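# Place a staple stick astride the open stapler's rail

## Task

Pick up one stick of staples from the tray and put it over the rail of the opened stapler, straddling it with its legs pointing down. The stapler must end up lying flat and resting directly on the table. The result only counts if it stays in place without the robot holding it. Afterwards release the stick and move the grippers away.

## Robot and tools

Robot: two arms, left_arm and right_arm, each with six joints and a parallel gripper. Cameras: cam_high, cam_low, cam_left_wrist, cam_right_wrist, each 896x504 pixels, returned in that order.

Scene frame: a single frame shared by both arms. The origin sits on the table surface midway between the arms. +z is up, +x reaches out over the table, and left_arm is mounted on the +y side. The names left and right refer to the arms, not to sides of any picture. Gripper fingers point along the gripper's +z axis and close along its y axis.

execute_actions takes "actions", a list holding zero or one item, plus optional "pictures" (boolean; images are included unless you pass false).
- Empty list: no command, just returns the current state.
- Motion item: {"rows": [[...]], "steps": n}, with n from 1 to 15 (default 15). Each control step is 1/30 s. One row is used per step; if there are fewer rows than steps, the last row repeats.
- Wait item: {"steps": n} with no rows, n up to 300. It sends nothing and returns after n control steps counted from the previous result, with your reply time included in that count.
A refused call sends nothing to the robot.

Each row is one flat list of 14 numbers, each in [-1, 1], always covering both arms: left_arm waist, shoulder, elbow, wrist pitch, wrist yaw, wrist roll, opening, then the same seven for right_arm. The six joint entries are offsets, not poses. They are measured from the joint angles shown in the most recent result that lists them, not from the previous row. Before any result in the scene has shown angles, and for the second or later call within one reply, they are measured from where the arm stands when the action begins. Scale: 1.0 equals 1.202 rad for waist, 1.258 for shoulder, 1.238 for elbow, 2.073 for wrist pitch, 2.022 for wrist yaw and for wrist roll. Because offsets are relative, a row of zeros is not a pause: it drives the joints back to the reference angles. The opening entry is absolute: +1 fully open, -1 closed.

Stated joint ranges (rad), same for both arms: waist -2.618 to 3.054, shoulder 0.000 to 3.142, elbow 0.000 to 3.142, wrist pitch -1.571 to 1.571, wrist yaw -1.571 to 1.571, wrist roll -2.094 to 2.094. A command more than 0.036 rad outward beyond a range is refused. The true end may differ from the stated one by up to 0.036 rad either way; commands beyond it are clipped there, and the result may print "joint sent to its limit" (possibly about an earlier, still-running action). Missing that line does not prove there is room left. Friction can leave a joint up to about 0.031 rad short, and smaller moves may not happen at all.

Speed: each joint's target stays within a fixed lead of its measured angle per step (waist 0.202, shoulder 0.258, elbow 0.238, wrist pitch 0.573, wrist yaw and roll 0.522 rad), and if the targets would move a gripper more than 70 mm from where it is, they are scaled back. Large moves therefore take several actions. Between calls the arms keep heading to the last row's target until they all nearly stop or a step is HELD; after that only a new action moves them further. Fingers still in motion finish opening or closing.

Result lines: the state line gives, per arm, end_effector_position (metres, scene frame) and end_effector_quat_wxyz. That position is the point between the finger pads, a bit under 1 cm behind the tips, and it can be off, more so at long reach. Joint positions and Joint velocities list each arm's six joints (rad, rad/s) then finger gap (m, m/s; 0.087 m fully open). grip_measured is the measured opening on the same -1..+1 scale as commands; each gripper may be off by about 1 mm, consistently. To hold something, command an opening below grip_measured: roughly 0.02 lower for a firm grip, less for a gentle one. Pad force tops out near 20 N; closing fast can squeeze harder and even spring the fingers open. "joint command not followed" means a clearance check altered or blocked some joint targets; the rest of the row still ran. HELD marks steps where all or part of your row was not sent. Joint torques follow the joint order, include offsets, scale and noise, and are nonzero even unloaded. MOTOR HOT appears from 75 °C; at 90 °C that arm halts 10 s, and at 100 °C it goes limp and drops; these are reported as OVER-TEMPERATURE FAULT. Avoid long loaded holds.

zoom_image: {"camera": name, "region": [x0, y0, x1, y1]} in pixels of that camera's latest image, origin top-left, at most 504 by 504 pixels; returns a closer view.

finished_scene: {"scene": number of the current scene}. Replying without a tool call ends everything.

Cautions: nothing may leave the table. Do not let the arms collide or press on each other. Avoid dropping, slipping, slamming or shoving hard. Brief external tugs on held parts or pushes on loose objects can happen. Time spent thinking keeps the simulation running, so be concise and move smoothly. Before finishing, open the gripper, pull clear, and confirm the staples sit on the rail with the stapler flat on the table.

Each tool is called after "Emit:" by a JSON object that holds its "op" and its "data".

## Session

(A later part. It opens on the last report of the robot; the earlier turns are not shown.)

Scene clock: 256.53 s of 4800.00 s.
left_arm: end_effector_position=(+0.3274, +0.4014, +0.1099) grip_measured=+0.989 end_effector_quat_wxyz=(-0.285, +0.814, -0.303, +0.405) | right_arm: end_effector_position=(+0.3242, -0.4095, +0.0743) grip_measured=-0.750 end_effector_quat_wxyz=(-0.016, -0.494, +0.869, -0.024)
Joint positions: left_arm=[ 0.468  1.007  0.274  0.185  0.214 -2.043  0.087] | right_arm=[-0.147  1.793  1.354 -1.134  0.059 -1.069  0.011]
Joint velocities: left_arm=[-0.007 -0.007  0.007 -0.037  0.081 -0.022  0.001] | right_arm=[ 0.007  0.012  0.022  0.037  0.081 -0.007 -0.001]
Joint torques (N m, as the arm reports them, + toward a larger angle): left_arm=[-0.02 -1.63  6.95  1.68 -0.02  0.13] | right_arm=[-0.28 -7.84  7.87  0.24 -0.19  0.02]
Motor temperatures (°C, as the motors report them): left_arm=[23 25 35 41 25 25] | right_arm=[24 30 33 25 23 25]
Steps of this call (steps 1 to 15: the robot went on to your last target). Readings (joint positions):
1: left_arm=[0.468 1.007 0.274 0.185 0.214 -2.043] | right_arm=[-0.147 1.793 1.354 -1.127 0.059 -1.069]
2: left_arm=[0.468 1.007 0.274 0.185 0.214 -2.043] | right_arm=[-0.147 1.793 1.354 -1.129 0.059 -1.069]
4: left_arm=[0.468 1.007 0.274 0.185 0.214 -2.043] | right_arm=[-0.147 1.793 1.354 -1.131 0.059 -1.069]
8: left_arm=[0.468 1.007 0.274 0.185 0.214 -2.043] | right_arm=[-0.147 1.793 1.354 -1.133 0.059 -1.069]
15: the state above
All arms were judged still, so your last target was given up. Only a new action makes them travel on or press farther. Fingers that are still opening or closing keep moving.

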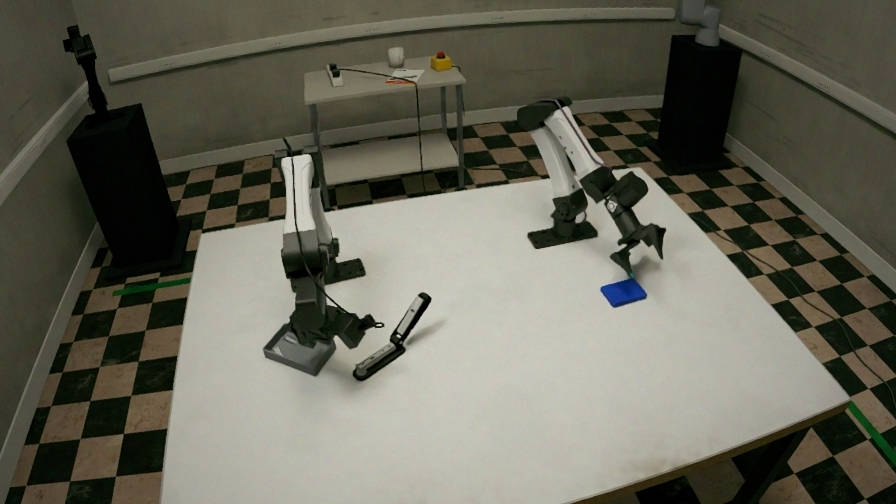

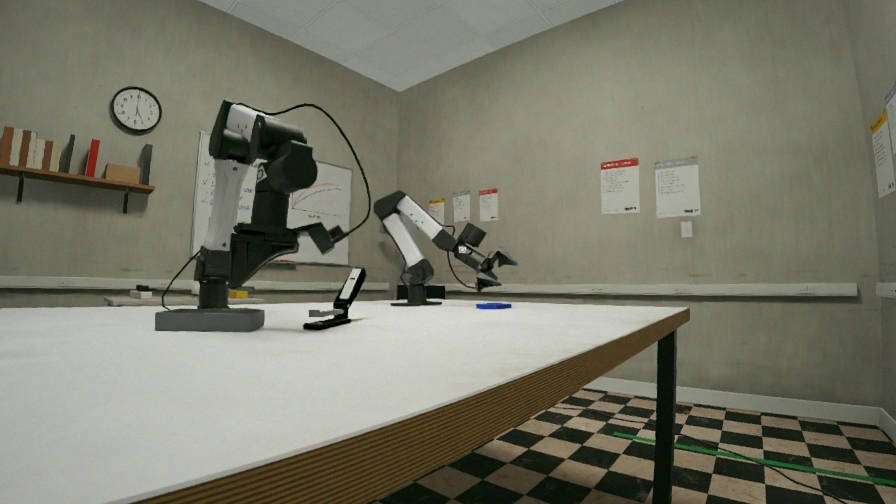

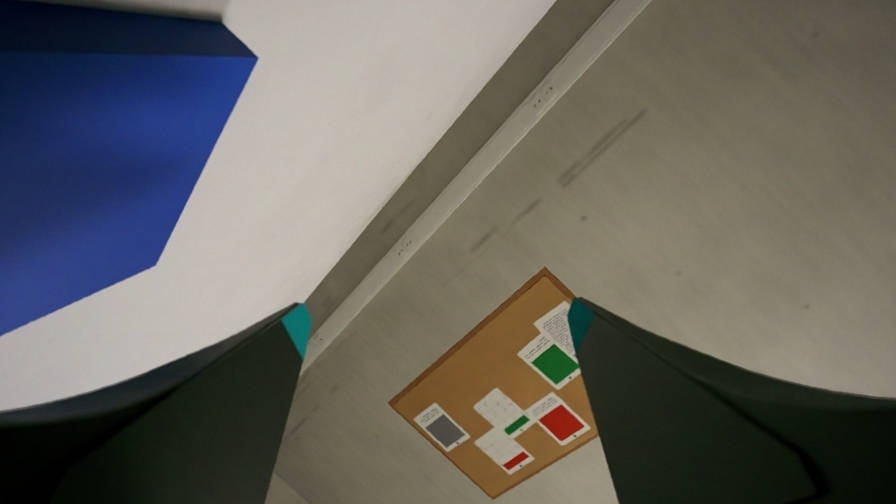

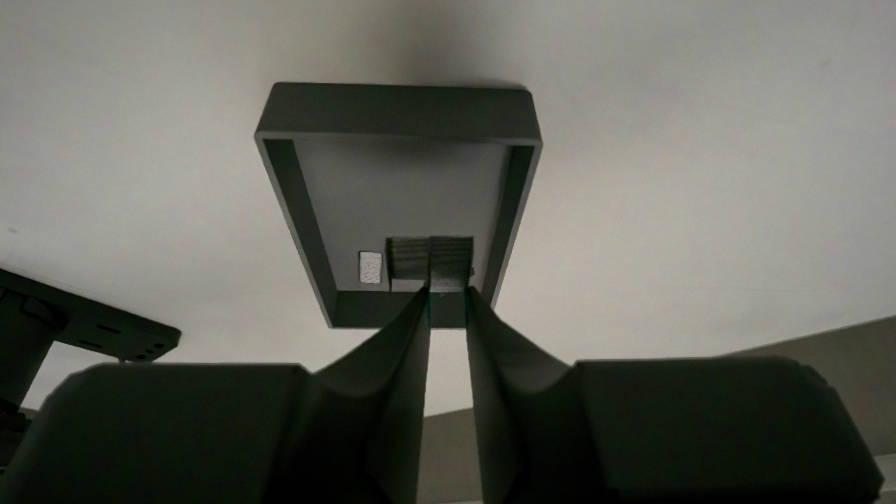

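Emit:
{"op": "execute_actions", "data": {"actions": [{"rows":[[-0.85,-0.16,0.38,-0.065,-0.106,1,1,0.72,-0.63,-0.33,0.57,-0.03,0.53,-0.78]]}], "pictures": false}}

Emit:
{"op": "execute_actions", "data": {"actions": [{"steps":60}], "pictures": false}}

Emit:
{"op": "execute_actions", "data": {"actions": [{"rows":[[-0.85,0,0,0,0,0,1,0.71,0,0,0,0,0,-0.78]]}], "pictures": false}}

Emit:
{"op": "execute_actions", "data": {"actions": [{"steps":50}]}}

Scene clock: 285.73 s of 4800.00 s.
left_arm: end_effector_position=(+0.3176, +0.1593, +0.3272) grip_measured=+0.989 end_effector_quat_wxyz=(+0.580, -0.162, +0.680, -0.418) | right_arm: end_effector_position=(+0.3428, -0.1637, +0.2382) grip_measured=-0.750 end_effector_quat_wxyz=(+0.537, -0.340, +0.769, +0.071)
Joint positions: left_arm=[-0.407  0.811  0.746  0.087  0.022 -0.859  0.087] | right_arm=[ 0.458  1.144  0.998 -0.281  0.019 -0.275  0.011]
Joint velocities: left_arm=[-2.147  0.012 -0.012 -0.168  0.037  2.733  0.   ] | right_arm=[ 1.209 -0.989 -0.046  1.223 -0.007  0.989  0.   ]
Joint torques (N m, as the arm reports them, + toward a larger angle): left_arm=[ 0.16 -1.15  7.39  1.71 -0.14  0.16] | right_arm=[ 0.31 -4.41  5.81  2.27 -0.23  0.1 ]
Motor temperatures (°C, as the motors report them): left_arm=[23 25 35 42 25 25] | right_arm=[24 32 35 25 23 25]
Steps of this call (steps 1 to 90: nothing new was sent; then 25.70 s passed at rest; steps 91 to 105: all 15 steps of this action). Readings (joint positions):
91: left_arm=[0.445 0.994 0.291 0.153 0.186 -1.995] | right_arm=[-0.132 1.766 1.317 -1.070 0.060 -1.009]
92: left_arm=[0.399 0.968 0.318 0.114 0.161 -1.934] | right_arm=[-0.099 1.717 1.251 -0.976 0.059 -0.932]
94: left_arm=[0.307 0.916 0.397 0.085 0.127 -1.812] | right_arm=[0.006 1.600 1.130 -0.819 0.049 -0.786]
98: left_arm=[0.109 0.861 0.598 0.074 0.074 -1.545] | right_arm=[0.200 1.405 1.016 -0.593 0.029 -0.557]
105: the state above

Scene clock: 287.73 s of 4800.00 s.
left_arm: end_effector_position=(+0.3085, +0.1464, +0.3064) grip_measured=+0.989 end_effector_quat_wxyz=(+0.679, +0.172, +0.687, -0.193) | right_arm: end_effector_position=(+0.2742, -0.0755, +0.3410) grip_measured=-0.750 end_effector_quat_wxyz=(+0.642, -0.290, +0.652, +0.282)
Joint positions: left_arm=[-0.549  0.811  0.746  0.061  0.012 -0.031  0.087] | right_arm=[ 0.717  1.006  0.967  0.022 -0.004 -0.005  0.011]
Joint velocities: left_arm=[-0.012 -0.007 -0.007 -0.051  0.007  0.007  0.   ] | right_arm=[ 0.012  0.002  0.002 -0.007 -0.022 -0.007 -0.001]
Joint torques (N m, as the arm reports them, + toward a larger angle): left_arm=[-0.43 -1.2   7.47  1.7  -0.14  0.11] | right_arm=[-0.18 -2.8   6.28  2.58 -0.14  0.11]
Motor temperatures (°C, as the motors report them): left_arm=[23 25 35 42 25 25] | right_arm=[24 31 35 26 23 25]
Steps of this call (steps 1 to 45: the robot went on to your last target; steps 46 to 60: nothing new was sent). Readings (joint positions):
1: left_arm=[-0.473 0.811 0.746 0.078 0.022 -0.761] | right_arm=[0.504 1.111 0.997 -0.239 0.018 -0.241]
2: left_arm=[-0.517 0.811 0.746 0.073 0.023 -0.661] | right_arm=[0.554 1.082 0.996 -0.198 0.017 -0.207]
4: left_arm=[-0.547 0.811 0.746 0.068 0.023 -0.464] | right_arm=[0.660 1.036 0.988 -0.113 0.009 -0.140]
8: left_arm=[-0.549 0.811 0.746 0.065 0.018 -0.207] | right_arm=[0.717 1.006 0.982 -0.014 -0.004 -0.061]
60: the state above
All arms were judged still, so your last target was given up. Only a new action makes them travel on or press farther. Fingers that are still opening or closing keep moving.

Scene clock: 288.23 s of 4800.00 s.
left_arm: end_effector_position=(+0.0448, -0.0211, +0.3053) grip_measured=+0.988 end_effector_quat_wxyz=(+0.514, +0.469, +0.533, -0.482) | right_arm: end_effector_position=(-0.0369, +0.0175, +0.3391) grip_measured=-0.750 end_effector_quat_wxyz=(-0.445, +0.551, -0.457, -0.538)
Joint positions: left_arm=[-1.533  0.811  0.746  0.057 -0.019 -0.032  0.087] | right_arm=[ 1.59   1.005  0.967  0.013 -0.056  0.     0.011]
Joint velocities: left_arm=[-0.462 -0.017 -0.007 -0.081 -0.11  -0.037  0.   ] | right_arm=[ 0.173  0.007  0.007  0.051 -0.227  0.081 -0.001]
Joint torques (N m, as the arm reports them, + toward a larger angle): left_arm=[-0.85 -0.87  7.59  1.88  0.46  0.  ] | right_arm=[-2.79 -2.26  8.2   2.4   0.72 -0.15]
Motor temperatures (°C, as the motors report them): left_arm=[23 25 35 42 25 25] | right_arm=[24 31 35 26 23 25]
Steps of this call (steps 1 to 15: all 15 steps of this action). Readings (joint positions):
1: left_arm=[-0.581 0.811 0.746 0.061 -0.005 -0.033] | right_arm=[0.745 1.006 0.967 0.022 0.012 -0.004]
2: left_arm=[-0.652 0.811 0.746 0.061 -0.006 -0.033] | right_arm=[0.809 1.006 0.967 0.022 0.015 -0.004]
4: left_arm=[-0.803 0.811 0.746 0.061 -0.001 -0.033] | right_arm=[0.959 1.006 0.967 0.022 0.010 -0.004]
8: left_arm=[-1.103 0.811 0.746 0.061 -0.001 -0.032] | right_arm=[1.258 1.006 0.967 0.018 0.001 -0.003]
15: the state above

Scene clock: 289.90 s of 4800.00 s.
left_arm: end_effector_position=(+0.0417, -0.0212, +0.3045) grip_measured=+0.988 end_effector_quat_wxyz=(+0.512, +0.471, +0.532, -0.482) | right_arm: end_effector_position=(-0.0399, +0.0169, +0.3390) grip_measured=-0.750 end_effector_quat_wxyz=(-0.439, +0.552, -0.456, -0.542)
Joint positions: left_arm=[-1.548  0.811  0.746  0.054 -0.031 -0.03   0.087] | right_arm=[ 1.592  1.005  0.967  0.012 -0.068  0.007  0.011]
Joint velocities: left_arm=[ 0.002  0.002  0.002  0.022 -0.051  0.022 -0.001] | right_arm=[-0.007  0.002 -0.002  0.037  0.022 -0.022  0.   ]
Joint torques (N m, as the arm reports them, + toward a larger angle): left_arm=[-2.01 -0.81  7.36  1.84  0.32  0.04] | right_arm=[-2.06 -2.24  8.19  2.4   0.45 -0.12]
Motor temperatures (°C, as the motors report them): left_arm=[23 25 35 42 25 25] | right_arm=[24 31 35 26 23 25]
Steps of this call (steps 1 to 30: the robot went on to your last target; steps 31 to 50: nothing new was sent). Readings (joint positions):
1: left_arm=[-1.543 0.811 0.746 0.057 -0.023 -0.031] | right_arm=[1.592 1.005 0.967 0.013 -0.063 0.002]
2: left_arm=[-1.545 0.811 0.746 0.056 -0.027 -0.030] | right_arm=[1.592 1.005 0.967 0.013 -0.066 0.004]
4: left_arm=[-1.547 0.811 0.746 0.054 -0.029 -0.030] | right_arm=[1.592 1.005 0.967 0.012 -0.067 0.006]
8: left_arm=[-1.548 0.811 0.746 0.054 -0.031 -0.030] | right_arm=[1.592 1.005 0.967 0.012 -0.068 0.007]
50: the state above
All arms were judged still, so your last target was given up. Only a new action makes them travel on or press farther. Fingers that are still opening or closing keep moving.

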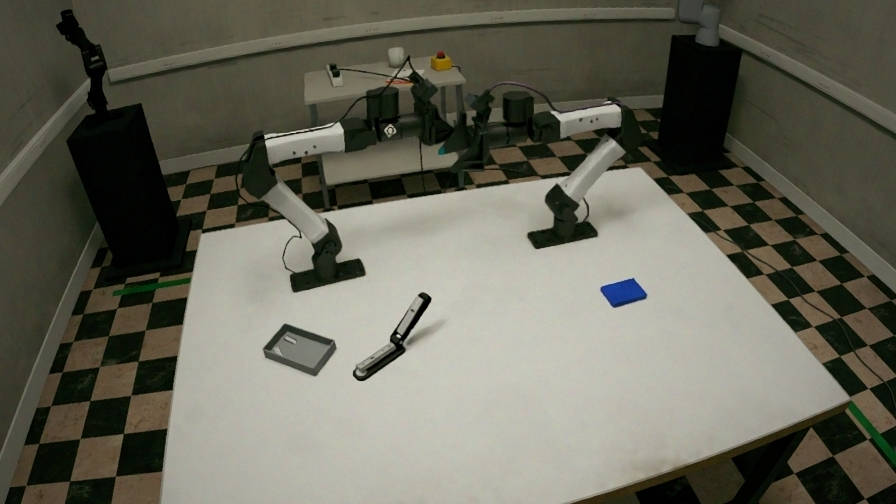

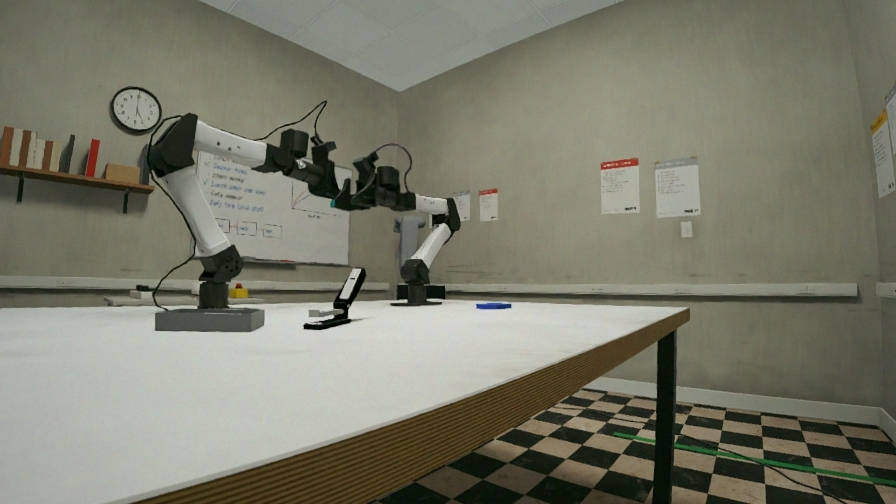

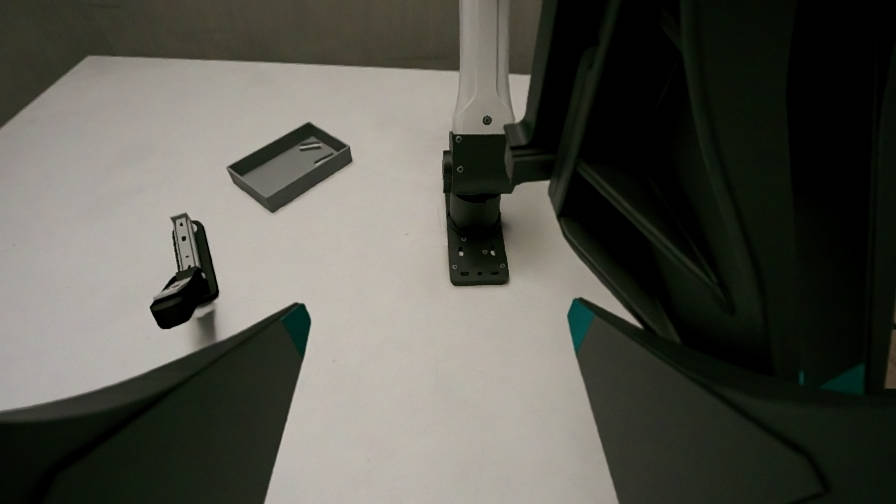

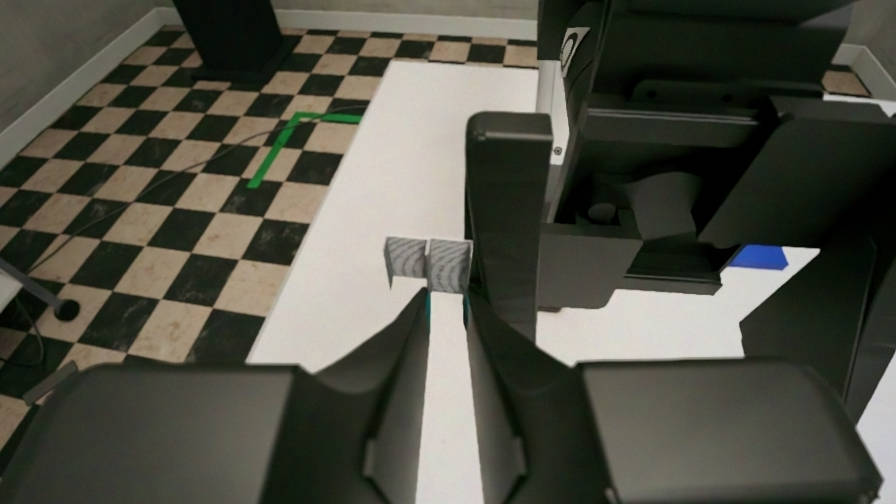

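Emit:
{"op": "execute_actions", "data": {"actions": [{"rows":[[0.05,-0.3,-0.3,0,0,0,1,0,-0.1,-0.1,0,0,0,-0.78]]}], "pictures": false}}

Emit:
{"op": "execute_actions", "data": {"actions": [{"rows":[[0,0,0,0,0.015,0,1,-0.22,0,0,0,0.16,0,-0.78]]}], "pictures": false}}

Emit:
{"op": "execute_actions", "data": {"actions": [{"steps":20}]}}

Scene clock: 298.73 s of 4800.00 s.
left_arm: end_effector_position=(+0.0525, +0.0375, +0.2268) grip_measured=+0.988 end_effector_quat_wxyz=(+0.524, +0.458, +0.545, -0.468) | right_arm: end_effector_position=(-0.0372, -0.0069, +0.3244) grip_measured=-0.747 end_effector_quat_wxyz=(-0.439, +0.552, -0.455, -0.543)
Joint positions: left_arm=[-1.495  0.441  0.383  0.044 -0.029 -0.03   0.087] | right_arm=[ 1.592  0.895  0.864  0.007 -0.069  0.007  0.011]
Joint velocities: left_arm=[-0.002  0.007  0.002 -0.037 -0.007  0.051  0.   ] | right_arm=[ 0.012  0.007 -0.017  0.022  0.037 -0.007 -0.001]
Joint torques (N m, as the arm reports them, + toward a larger angle): left_arm=[ 0.72  0.6   6.91  1.87 -0.05  0.05] | right_arm=[-0.33 -2.62  6.44  2.35 -0.15  0.01]
Motor temperatures (°C, as the motors report them): left_arm=[23 24 36 43 25 25] | right_arm=[24 30 35 29 23 25]
Steps of this call (steps 1 to 90: nothing new was sent; then 5.33 s passed at rest; steps 91 to 105: all 15 steps of this action). Readings (joint positions):
91: left_arm=[-1.539 0.781 0.713 0.072 -0.028 -0.030] | right_arm=[1.592 0.991 0.951 0.021 -0.070 0.007]
92: left_arm=[-1.521 0.705 0.641 0.077 -0.028 -0.030] | right_arm=[1.592 0.961 0.917 0.021 -0.069 0.007]
94: left_arm=[-1.499 0.527 0.488 0.072 -0.029 -0.030] | right_arm=[1.592 0.910 0.872 0.009 -0.069 0.007]
98: left_arm=[-1.495 0.441 0.386 0.047 -0.029 -0.030] | right_arm=[1.592 0.895 0.864 0.007 -0.069 0.007]
105: the state above

Scene clock: 299.23 s of 4800.00 s.
left_arm: end_effector_position=(+0.0495, +0.0371, +0.2268) grip_measured=+0.988 end_effector_quat_wxyz=(+0.520, +0.463, +0.541, -0.472) | right_arm: end_effector_position=(+0.1058, -0.0146, +0.3245) grip_measured=-0.747 end_effector_quat_wxyz=(+0.575, -0.406, +0.589, +0.397)
Joint positions: left_arm=[-1.495  0.441  0.383  0.044 -0.011 -0.03   0.087] | right_arm=[1.331 0.895 0.864 0.007 0.235 0.007 0.011]
Joint velocities: left_arm=[-0.022 -0.007 -0.002  0.037 -0.007  0.081  0.   ] | right_arm=[-0.007  0.002  0.007  0.007  0.168 -0.051 -0.   ]
Joint torques (N m, as the arm reports them, + toward a larger angle): left_arm=[-0.12  1.01  7.43  1.78  0.06  0.04] | right_arm=[-0.56 -1.48  8.15  2.28 -0.1   0.02]
Motor temperatures (°C, as the motors report them): left_arm=[23 24 36 43 25 25] | right_arm=[24 29 35 29 23 25]
Steps of this call (steps 1 to 15: all 15 steps of this action). Readings (joint positions):
1: left_arm=[-1.495 0.441 0.383 0.044 -0.027 -0.030] | right_arm=[1.573 0.895 0.864 0.007 -0.049 0.007]
2: left_arm=[-1.495 0.441 0.383 0.044 -0.024 -0.030] | right_arm=[1.522 0.895 0.864 0.007 -0.009 0.007]
4: left_arm=[-1.495 0.441 0.383 0.044 -0.019 -0.030] | right_arm=[1.408 0.895 0.864 0.007 0.076 0.007]
8: left_arm=[-1.495 0.441 0.383 0.044 -0.014 -0.030] | right_arm=[1.331 0.895 0.864 0.007 0.189 0.007]
15: the state above

Scene clock: 299.90 s of 4800.00 s.
left_arm: end_effector_position=(+0.0494, +0.0371, +0.2268) grip_measured=+0.988 end_effector_quat_wxyz=(+0.519, +0.463, +0.541, -0.472) | right_arm: end_effector_position=(+0.1077, -0.0153, +0.3245) grip_measured=-0.747 end_effector_quat_wxyz=(+0.578, -0.402, +0.591, +0.394)
Joint positions: left_arm=[-1.495  0.441  0.383  0.044 -0.011 -0.03   0.087] | right_arm=[1.331 0.895 0.864 0.007 0.247 0.007 0.011]
Joint velocities: left_arm=[ 0.002 -0.012 -0.002 -0.081  0.022 -0.051  0.   ] | right_arm=[ 0.007 -0.027  0.002 -0.037 -0.095 -0.037 -0.001]
Joint torques (N m, as the arm reports them, + toward a larger angle): left_arm=[-0.02  1.    7.47  1.78  0.07  0.04] | right_arm=[-0.56 -1.49  8.17  2.27 -0.07  0.02]
Motor temperatures (°C, as the motors report them): left_arm=[23 24 36 43 25 25] | right_arm=[24 29 35 29 23 25]
Steps of this call (steps 1 to 20: the robot went on to your last target). Readings (joint positions):
1: left_arm=[-1.495 0.441 0.383 0.044 -0.011 -0.030] | right_arm=[1.331 0.895 0.864 0.007 0.238 0.007]
2: left_arm=[-1.495 0.441 0.383 0.044 -0.011 -0.030] | right_arm=[1.331 0.895 0.864 0.007 0.239 0.007]
4: left_arm=[-1.495 0.441 0.383 0.044 -0.011 -0.030] | right_arm=[1.331 0.895 0.864 0.007 0.242 0.007]
8: left_arm=[-1.495 0.441 0.383 0.044 -0.011 -0.030] | right_arm=[1.331 0.895 0.864 0.007 0.245 0.007]
20: the state above

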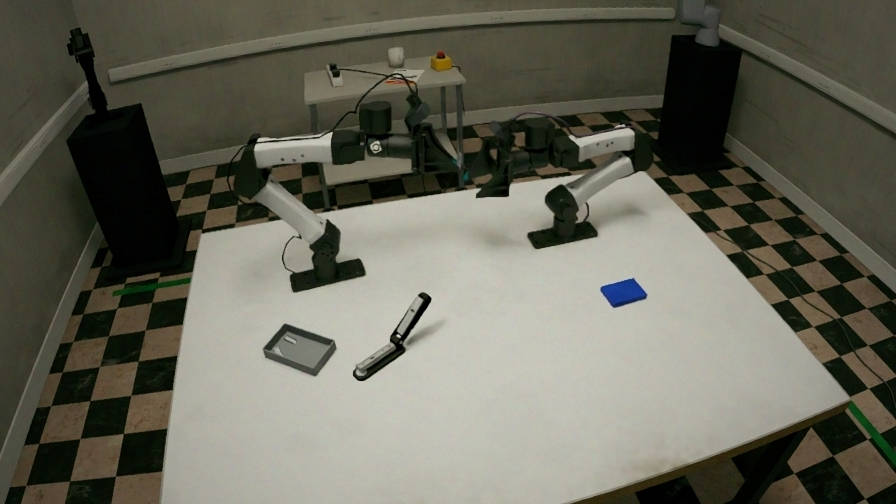

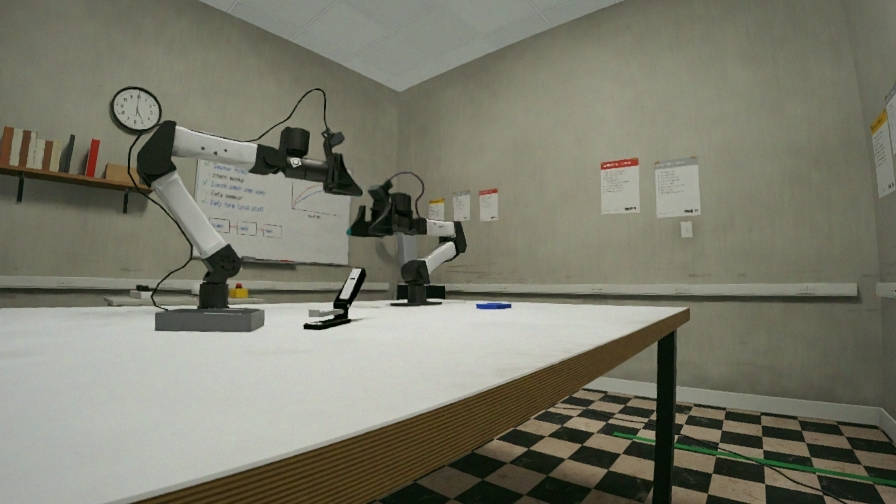

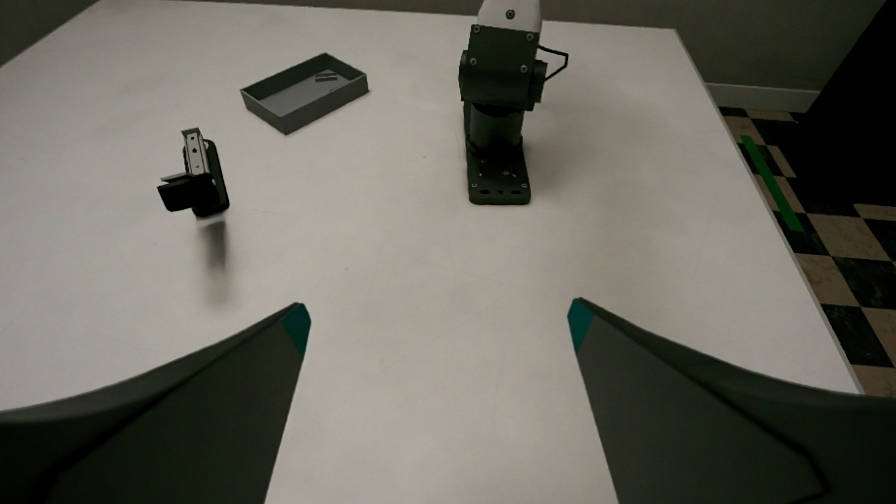

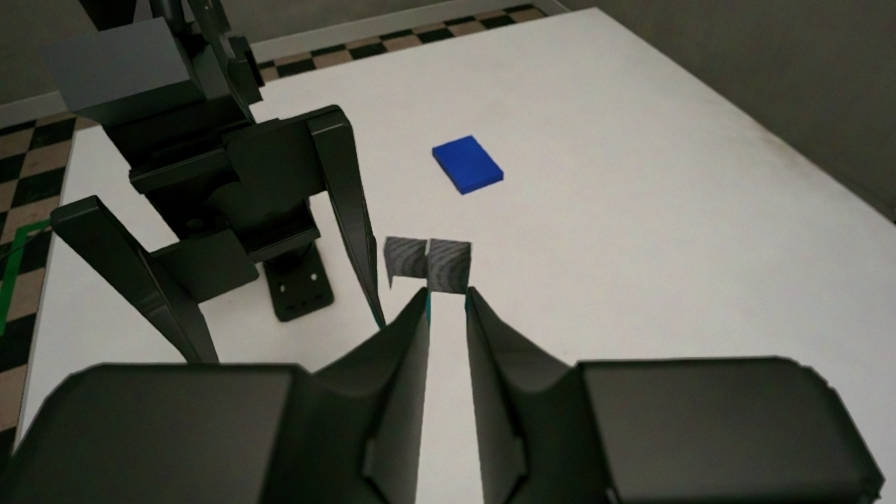

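Emit:
{"op": "execute_actions", "data": {"actions": [{"rows":[[0,0,0.32,-0.19,0,0,1,0,-0.12,-0.12,0,-0.183,0,-0.78]]}], "pictures": false}}

Emit:
{"op": "execute_actions", "data": {"actions": [{"steps":20}]}}

Scene clock: 308.40 s of 4800.00 s.
left_arm: end_effector_position=(+0.0452, +0.0728, +0.3307) grip_measured=+0.988 end_effector_quat_wxyz=(+0.530, +0.454, +0.530, -0.482) | right_arm: end_effector_position=(+0.0452, -0.0299, +0.3028) grip_measured=-0.747 end_effector_quat_wxyz=(+0.500, -0.496, +0.514, +0.490)
Joint positions: left_arm=[-1.495  0.442  0.787 -0.319 -0.011 -0.03   0.087] | right_arm=[ 1.329  0.758  0.736  0.003 -0.104  0.007  0.011]
Joint velocities: left_arm=[-0.002 -0.012  0.002 -0.212  0.007 -0.051  0.   ] | right_arm=[-0.002  0.012  0.007 -0.007 -0.066  0.051 -0.001]
Joint torques (N m, as the arm reports them, + toward a larger angle): left_arm=[-0.05  1.79  5.91  1.7  -0.05  0.02] | right_arm=[-0.09 -1.74  6.47  2.34 -0.22  0.02]
Motor temperatures (°C, as the motors report them): left_arm=[23 24 36 44 25 25] | right_arm=[24 28 35 30 23 25]
Steps of this call (steps 1 to 15: the robot went on to your last target; steps 16 to 90: nothing new was sent; then 5.00 s passed at rest; steps 91 to 105: all 15 steps of this action). Readings (joint positions):
91: left_arm=[-1.495 0.441 0.418 -0.029 -0.011 -0.030] | right_arm=[1.329 0.878 0.844 0.019 0.197 0.007]
92: left_arm=[-1.495 0.446 0.476 -0.124 -0.011 -0.030] | right_arm=[1.329 0.838 0.803 0.020 0.132 0.007]
94: left_arm=[-1.495 0.447 0.612 -0.230 -0.011 -0.030] | right_arm=[1.329 0.774 0.747 0.006 0.041 0.007]
98: left_arm=[-1.495 0.444 0.783 -0.251 -0.011 -0.030] | right_arm=[1.329 0.758 0.736 0.003 -0.054 0.007]
105: the state above

Scene clock: 309.07 s of 4800.00 s.
left_arm: end_effector_position=(+0.0452, +0.0736, +0.3255) grip_measured=+0.988 end_effector_quat_wxyz=(+0.524, +0.459, +0.536, -0.477) | right_arm: end_effector_position=(+0.0431, -0.0298, +0.3028) grip_measured=-0.747 end_effector_quat_wxyz=(+0.497, -0.499, +0.511, +0.493)
Joint positions: left_arm=[-1.495  0.442  0.787 -0.339 -0.011 -0.03   0.087] | right_arm=[ 1.329  0.758  0.736  0.003 -0.116  0.007  0.011]
Joint velocities: left_arm=[ 0.002 -0.017 -0.017  0.037 -0.037 -0.007 -0.001] | right_arm=[-0.007  0.002 -0.007  0.037 -0.051 -0.007 -0.   ]
Joint torques (N m, as the arm reports them, + toward a larger angle): left_arm=[ 0.07  1.77  5.87  1.7  -0.02  0.04] | right_arm=[-0.08 -1.74  6.43  2.35 -0.23  0.02]
Motor temperatures (°C, as the motors report them): left_arm=[23 24 36 44 25 25] | right_arm=[24 28 35 30 23 25]
Steps of this call (steps 1 to 20: the robot went on to your last target). Readings (joint positions):
1: left_arm=[-1.495 0.442 0.787 -0.323 -0.011 -0.030] | right_arm=[1.329 0.758 0.736 0.003 -0.106 0.007]
2: left_arm=[-1.495 0.442 0.787 -0.327 -0.011 -0.030] | right_arm=[1.329 0.758 0.736 0.003 -0.108 0.007]
4: left_arm=[-1.495 0.442 0.787 -0.332 -0.011 -0.030] | right_arm=[1.329 0.758 0.736 0.003 -0.111 0.007]
8: left_arm=[-1.495 0.442 0.787 -0.337 -0.011 -0.030] | right_arm=[1.329 0.758 0.736 0.003 -0.114 0.007]
20: the state above

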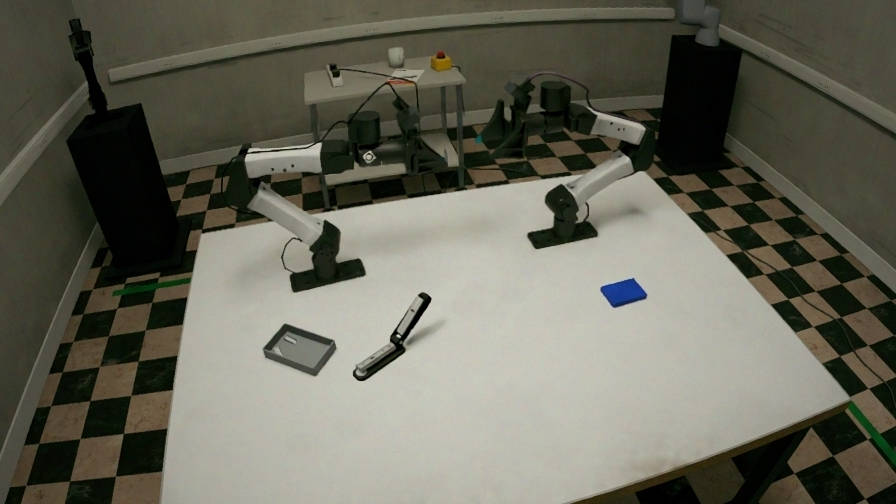

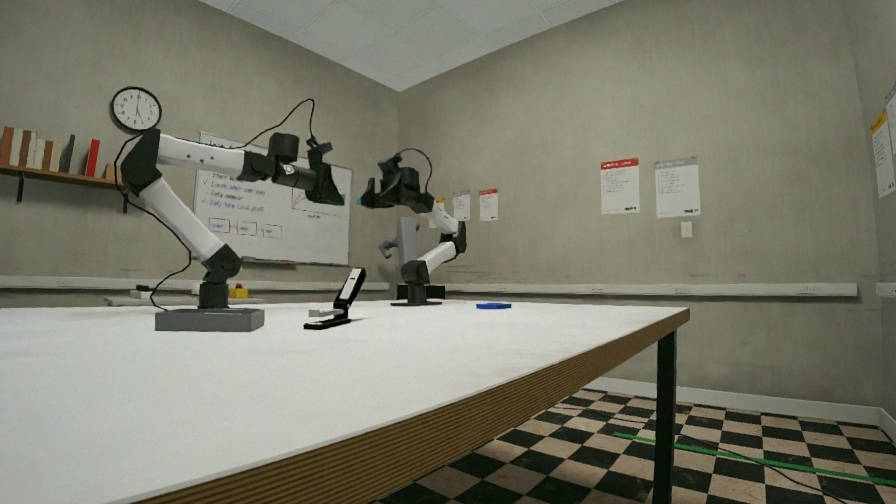

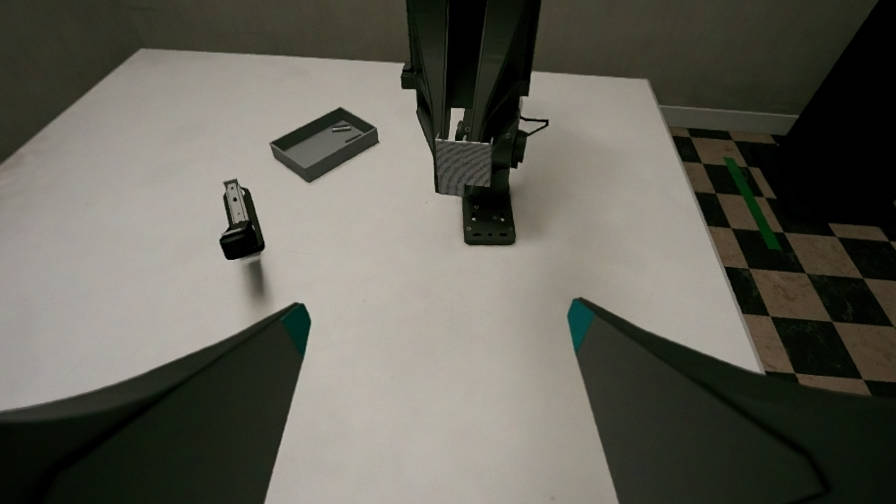

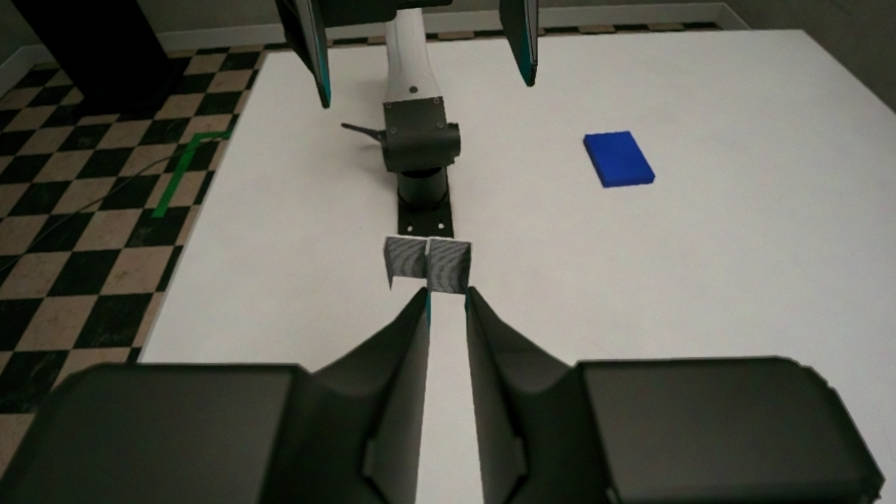

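Emit:
{"op": "execute_actions", "data": {"actions": [{"rows":[[0,0.2,0.07,0.08,0,0,0,0,0,0,0,0,0,-0.78]]}], "pictures": false}}

Emit:
{"op": "execute_actions", "data": {"actions": [{"steps":15}], "pictures": false}}

Scene clock: 315.27 s of 4800.00 s.
left_arm: end_effector_position=(+0.0516, +0.0176, +0.3294) grip_measured=+0.000 end_effector_quat_wxyz=(+0.512, +0.470, +0.549, -0.465) | right_arm: end_effector_position=(+0.0430, -0.0298, +0.3028) grip_measured=-0.747 end_effector_quat_wxyz=(+0.496, -0.499, +0.511, +0.494)
Joint positions: left_arm=[-1.495  0.7    0.86  -0.204 -0.011 -0.03   0.044] | right_arm=[ 1.329  0.758  0.736  0.003 -0.116  0.007  0.011]
Joint velocities: left_arm=[ 0.012  0.007  0.002  0.051  0.007  0.007 -0.001] | right_arm=[ 0.022  0.007  0.002 -0.007 -0.007 -0.007 -0.001]
Joint torques (N m, as the arm reports them, + toward a larger angle): left_arm=[-0.02 -0.21  8.12  2.06 -0.04  0.03] | right_arm=[-0.29 -0.6   8.16  2.29 -0.16  0.02]
Motor temperatures (°C, as the motors report them): left_arm=[23 24 36 44 25 25] | right_arm=[24 28 35 31 23 25]
Steps of this call (steps 1 to 15: the robot went on to your last target; steps 16 to 90: nothing new was sent; then 2.70 s passed at rest; steps 91 to 105: all 15 steps of this action). Readings (joint positions):
91: left_arm=[-1.495 0.468 0.798 -0.332 -0.011 -0.030] | right_arm=[1.329 0.758 0.736 0.003 -0.116 0.007]
92: left_arm=[-1.495 0.528 0.826 -0.302 -0.011 -0.030] | right_arm=[1.329 0.758 0.736 0.003 -0.116 0.007]
94: left_arm=[-1.495 0.641 0.860 -0.241 -0.011 -0.030] | right_arm=[1.329 0.758 0.736 0.003 -0.116 0.007]
98: left_arm=[-1.495 0.700 0.860 -0.227 -0.011 -0.030] | right_arm=[1.329 0.758 0.736 0.003 -0.116 0.007]
105: the state above

Scene clock: 315.77 s of 4800.00 s.
left_arm: end_effector_position=(+0.0516, +0.0174, +0.3306) grip_measured=+0.000 end_effector_quat_wxyz=(+0.513, +0.469, +0.547, -0.466) | right_arm: end_effector_position=(+0.0430, -0.0298, +0.3028) grip_measured=-0.747 end_effector_quat_wxyz=(+0.496, -0.499, +0.511, +0.494)
Joint positions: left_arm=[-1.495  0.7    0.86  -0.199 -0.011 -0.03   0.044] | right_arm=[ 1.329  0.758  0.736  0.003 -0.116  0.007  0.011]
Joint velocities: left_arm=[-0.002  0.002  0.007 -0.022 -0.022  0.037  0.001] | right_arm=[ 0.017 -0.002 -0.012  0.007 -0.125 -0.007  0.002]
Joint torques (N m, as the arm reports them, + toward a larger angle): left_arm=[-0.04 -0.13  8.02  1.98 -0.02  0.05] | right_arm=[-0.29 -0.61  8.16  2.29 -0.16  0.02]
Motor temperatures (°C, as the motors report them): left_arm=[23 24 36 44 25 25] | right_arm=[24 28 35 31 23 25]
Steps of this call (steps 1 to 15: the robot went on to your last target). Readings (joint positions):
1: left_arm=[-1.495 0.700 0.860 -0.203 -0.011 -0.030] | right_arm=[1.329 0.758 0.736 0.003 -0.116 0.007]
2: left_arm=[-1.495 0.700 0.860 -0.202 -0.011 -0.030] | right_arm=[1.329 0.758 0.736 0.003 -0.116 0.007]
4: left_arm=[-1.495 0.700 0.860 -0.201 -0.011 -0.030] | right_arm=[1.329 0.758 0.736 0.003 -0.116 0.007]
8: left_arm=[-1.495 0.700 0.860 -0.199 -0.011 -0.030] | right_arm=[1.329 0.758 0.736 0.003 -0.116 0.007]
15: the state above
All arms were judged still, so your last target was given up. Only a new action makes them travel on or press farther. Fingers that are still opening or closing keep moving.

Emit:
{"op": "execute_actions", "data": {"actions": [{"rows":[[-0.04,0.12,0.03,0.07,0,0,0,0,0,0,0,0,0,-0.78]]}], "pictures": false}}

Emit:
{"op": "execute_actions", "data": {"actions": [{"steps":15}]}}

Scene clock: 320.27 s of 4800.00 s.
left_arm: end_effector_position=(+0.0427, -0.0210, +0.3253) grip_measured=+0.000 end_effector_quat_wxyz=(+0.501, +0.482, +0.541, -0.473) | right_arm: end_effector_position=(+0.0430, -0.0298, +0.3028) grip_measured=-0.747 end_effector_quat_wxyz=(+0.496, -0.499, +0.511, +0.494)
Joint positions: left_arm=[-1.536  0.848  0.881 -0.084 -0.013 -0.03   0.044] | right_arm=[ 1.329  0.758  0.736  0.003 -0.116  0.007  0.011]
Joint velocities: left_arm=[-0.007 -0.022  0.012  0.007 -0.022 -0.022 -0.   ] | right_arm=[-0.007  0.002 -0.017  0.11   0.007  0.051  0.001]
Joint torques (N m, as the arm reports them, + toward a larger angle): left_arm=[-0.65 -0.88  8.53  2.   -0.02  0.03] | right_arm=[-0.29 -0.62  8.16  2.29 -0.16  0.01]
Motor temperatures (°C, as the motors report them): left_arm=[23 24 36 44 25 25] | right_arm=[24 27 36 31 23 25]
Steps of this call (steps 1 to 90: nothing new was sent; then 1.00 s passed at rest; steps 91 to 105: all 15 steps of this action). Readings (joint positions):
91: left_arm=[-1.502 0.714 0.862 -0.185 -0.013 -0.030] | right_arm=[1.329 0.758 0.736 0.003 -0.116 0.007]
92: left_arm=[-1.516 0.744 0.872 -0.157 -0.013 -0.030] | right_arm=[1.329 0.758 0.736 0.003 -0.116 0.007]
94: left_arm=[-1.533 0.809 0.881 -0.116 -0.013 -0.030] | right_arm=[1.329 0.758 0.736 0.003 -0.116 0.007]
98: left_arm=[-1.536 0.848 0.881 -0.109 -0.013 -0.030] | right_arm=[1.329 0.758 0.736 0.003 -0.116 0.007]
105: the state above

Scene clock: 320.77 s of 4800.00 s.
left_arm: end_effector_position=(+0.0427, -0.0212, +0.3264) grip_measured=+0.000 end_effector_quat_wxyz=(+0.502, +0.481, +0.540, -0.474) | right_arm: end_effector_position=(+0.0430, -0.0298, +0.3028) grip_measured=-0.747 end_effector_quat_wxyz=(+0.496, -0.499, +0.511, +0.494)
Joint positions: left_arm=[-1.536  0.848  0.881 -0.08  -0.013 -0.03   0.044] | right_arm=[ 1.329  0.758  0.736  0.003 -0.116  0.007  0.011]
Joint velocities: left_arm=[ 0.002  0.007  0.007 -0.066  0.007  0.037  0.002] | right_arm=[-0.012 -0.007  0.002 -0.022 -0.007 -0.007 -0.001]
Joint torques (N m, as the arm reports them, + toward a larger angle): left_arm=[-0.67 -0.78  8.53  1.98 -0.03  0.04] | right_arm=[-0.3  -0.61  8.17  2.29 -0.16  0.01]
Motor temperatures (°C, as the motors report them): left_arm=[23 24 36 44 25 25] | right_arm=[24 27 36 31 23 25]
Steps of this call (steps 1 to 15: the robot went on to your last target). Readings (joint positions):
1: left_arm=[-1.536 0.848 0.881 -0.083 -0.013 -0.030] | right_arm=[1.329 0.758 0.736 0.003 -0.116 0.007]
2: left_arm=[-1.536 0.848 0.881 -0.082 -0.013 -0.030] | right_arm=[1.329 0.758 0.736 0.003 -0.116 0.007]
4: left_arm=[-1.536 0.848 0.881 -0.081 -0.013 -0.030] | right_arm=[1.329 0.758 0.736 0.003 -0.116 0.007]
8: left_arm=[-1.536 0.848 0.881 -0.080 -0.013 -0.030] | right_arm=[1.329 0.758 0.736 0.003 -0.116 0.007]
15: the state above
All arms were judged still, so your last target was given up. Only a new action makes them travel on or press farther. Fingers that are still opening or closing keep moving.

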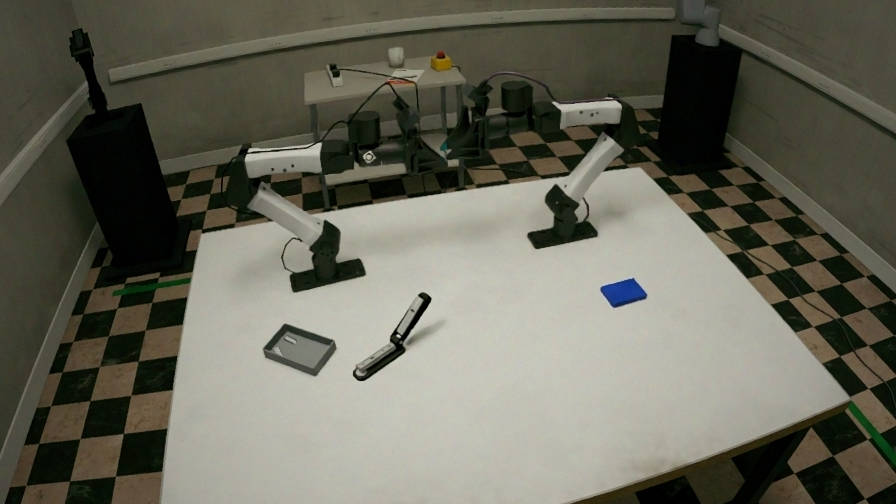

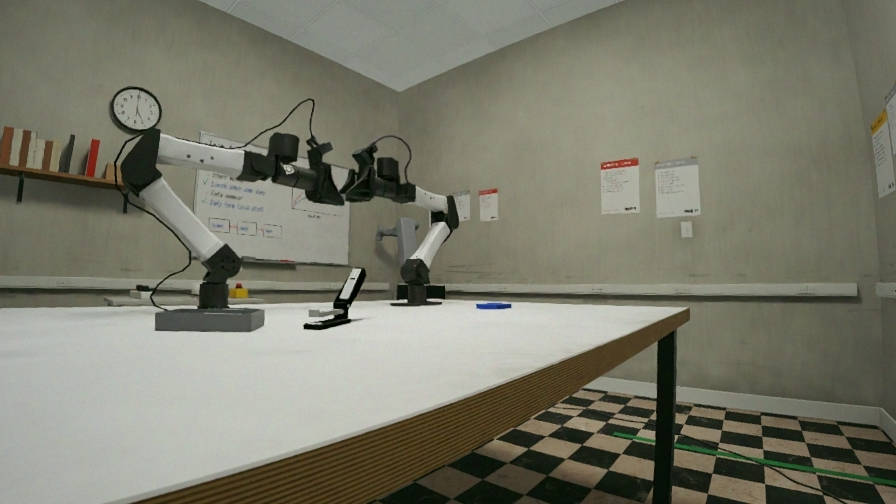

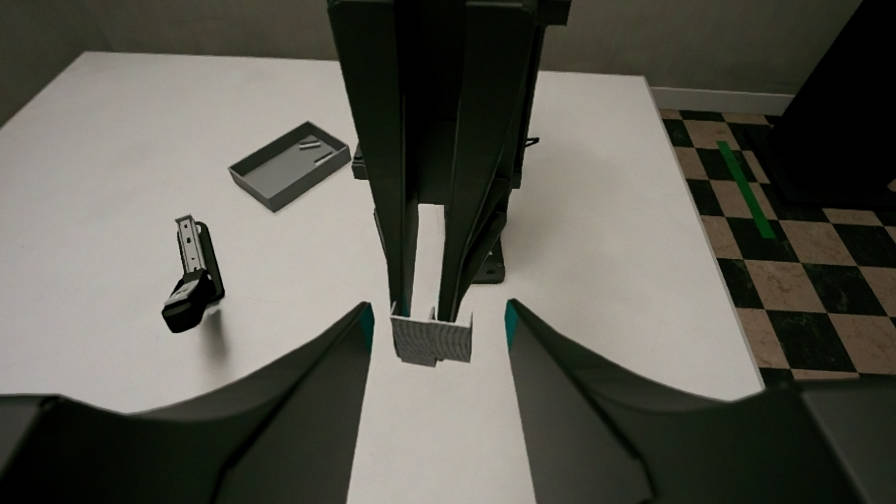

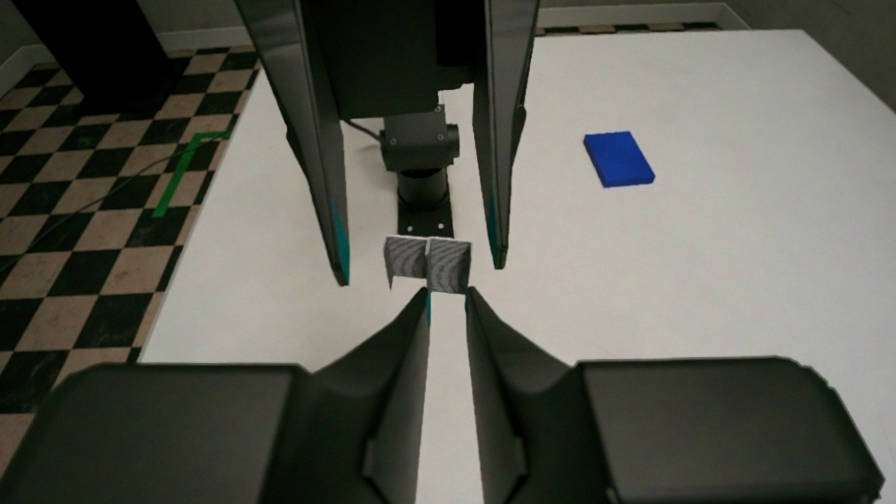

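Looks placed. Close left slowly.

Emit:
{"op": "execute_actions", "data": {"actions": [{"rows":[[0,0,0,0,0,0,-0.1,0,0,0,0,0,0,-0.78],[0,0,0,0,0,0,-0.2,0,0,0,0,0,0,-0.78],[0,0,0,0,0,0,-0.3,0,0,0,0,0,0,-0.78],[0,0,0,0,0,0,-0.38,0,0,0,0,0,0,-0.78],[0,0,0,0,0,0,-0.44,0,0,0,0,0,0,-0.78],[0,0,0,0,0,0,-0.48,0,0,0,0,0,0,-0.78],[0,0,0,0,0,0,-0.52,0,0,0,0,0,0,-0.78],[0,0,0,0,0,0,-0.55,0,0,0,0,0,0,-0.78]]}], "pictures": false}}

Scene clock: 325.97 s of 4800.00 s.
left_arm: end_effector_position=(+0.0435, -0.0212, +0.3265) grip_measured=-0.444 end_effector_quat_wxyz=(+0.503, +0.480, +0.541, -0.473) | right_arm: end_effector_position=(+0.0419, -0.0298, +0.3028) grip_measured=-0.747 end_effector_quat_wxyz=(+0.495, -0.500, +0.509, +0.495)
Joint positions: left_arm=[-1.536  0.848  0.881 -0.079 -0.018 -0.03   0.024] | right_arm=[ 1.329  0.758  0.736  0.003 -0.122  0.007  0.011]
Joint velocities: left_arm=[ 0.007  0.002 -0.012  0.11  -0.095 -0.022 -0.   ] | right_arm=[-0.012 -0.012  0.002 -0.037  0.037 -0.022 -0.   ]
Joint torques (N m, as the arm reports them, + toward a larger angle): left_arm=[-0.03 -0.98  7.31  1.78 -0.01  0.05] | right_arm=[-0.29 -0.61  8.16  2.29 -0.1   0.01]
Motor temperatures (°C, as the motors report them): left_arm=[23 24 37 45 25 25] | right_arm=[24 27 36 32 23 25]
Steps of this call (steps 1 to 90: nothing new was sent; then 1.70 s passed at rest; steps 91 to 105: all 15 steps of this action). Readings (joint positions):
91: left_arm=[-1.536 0.848 0.881 -0.079 -0.013 -0.030] | right_arm=[1.329 0.758 0.736 0.003 -0.116 0.007]
92: left_arm=[-1.536 0.848 0.881 -0.079 -0.013 -0.030] | right_arm=[1.329 0.758 0.736 0.003 -0.116 0.007]
94: left_arm=[-1.536 0.848 0.881 -0.079 -0.014 -0.030] | right_arm=[1.329 0.758 0.736 0.003 -0.117 0.007]
98: left_arm=[-1.536 0.848 0.881 -0.079 -0.018 -0.030] | right_arm=[1.329 0.758 0.736 0.003 -0.122 0.007]
105: the state above


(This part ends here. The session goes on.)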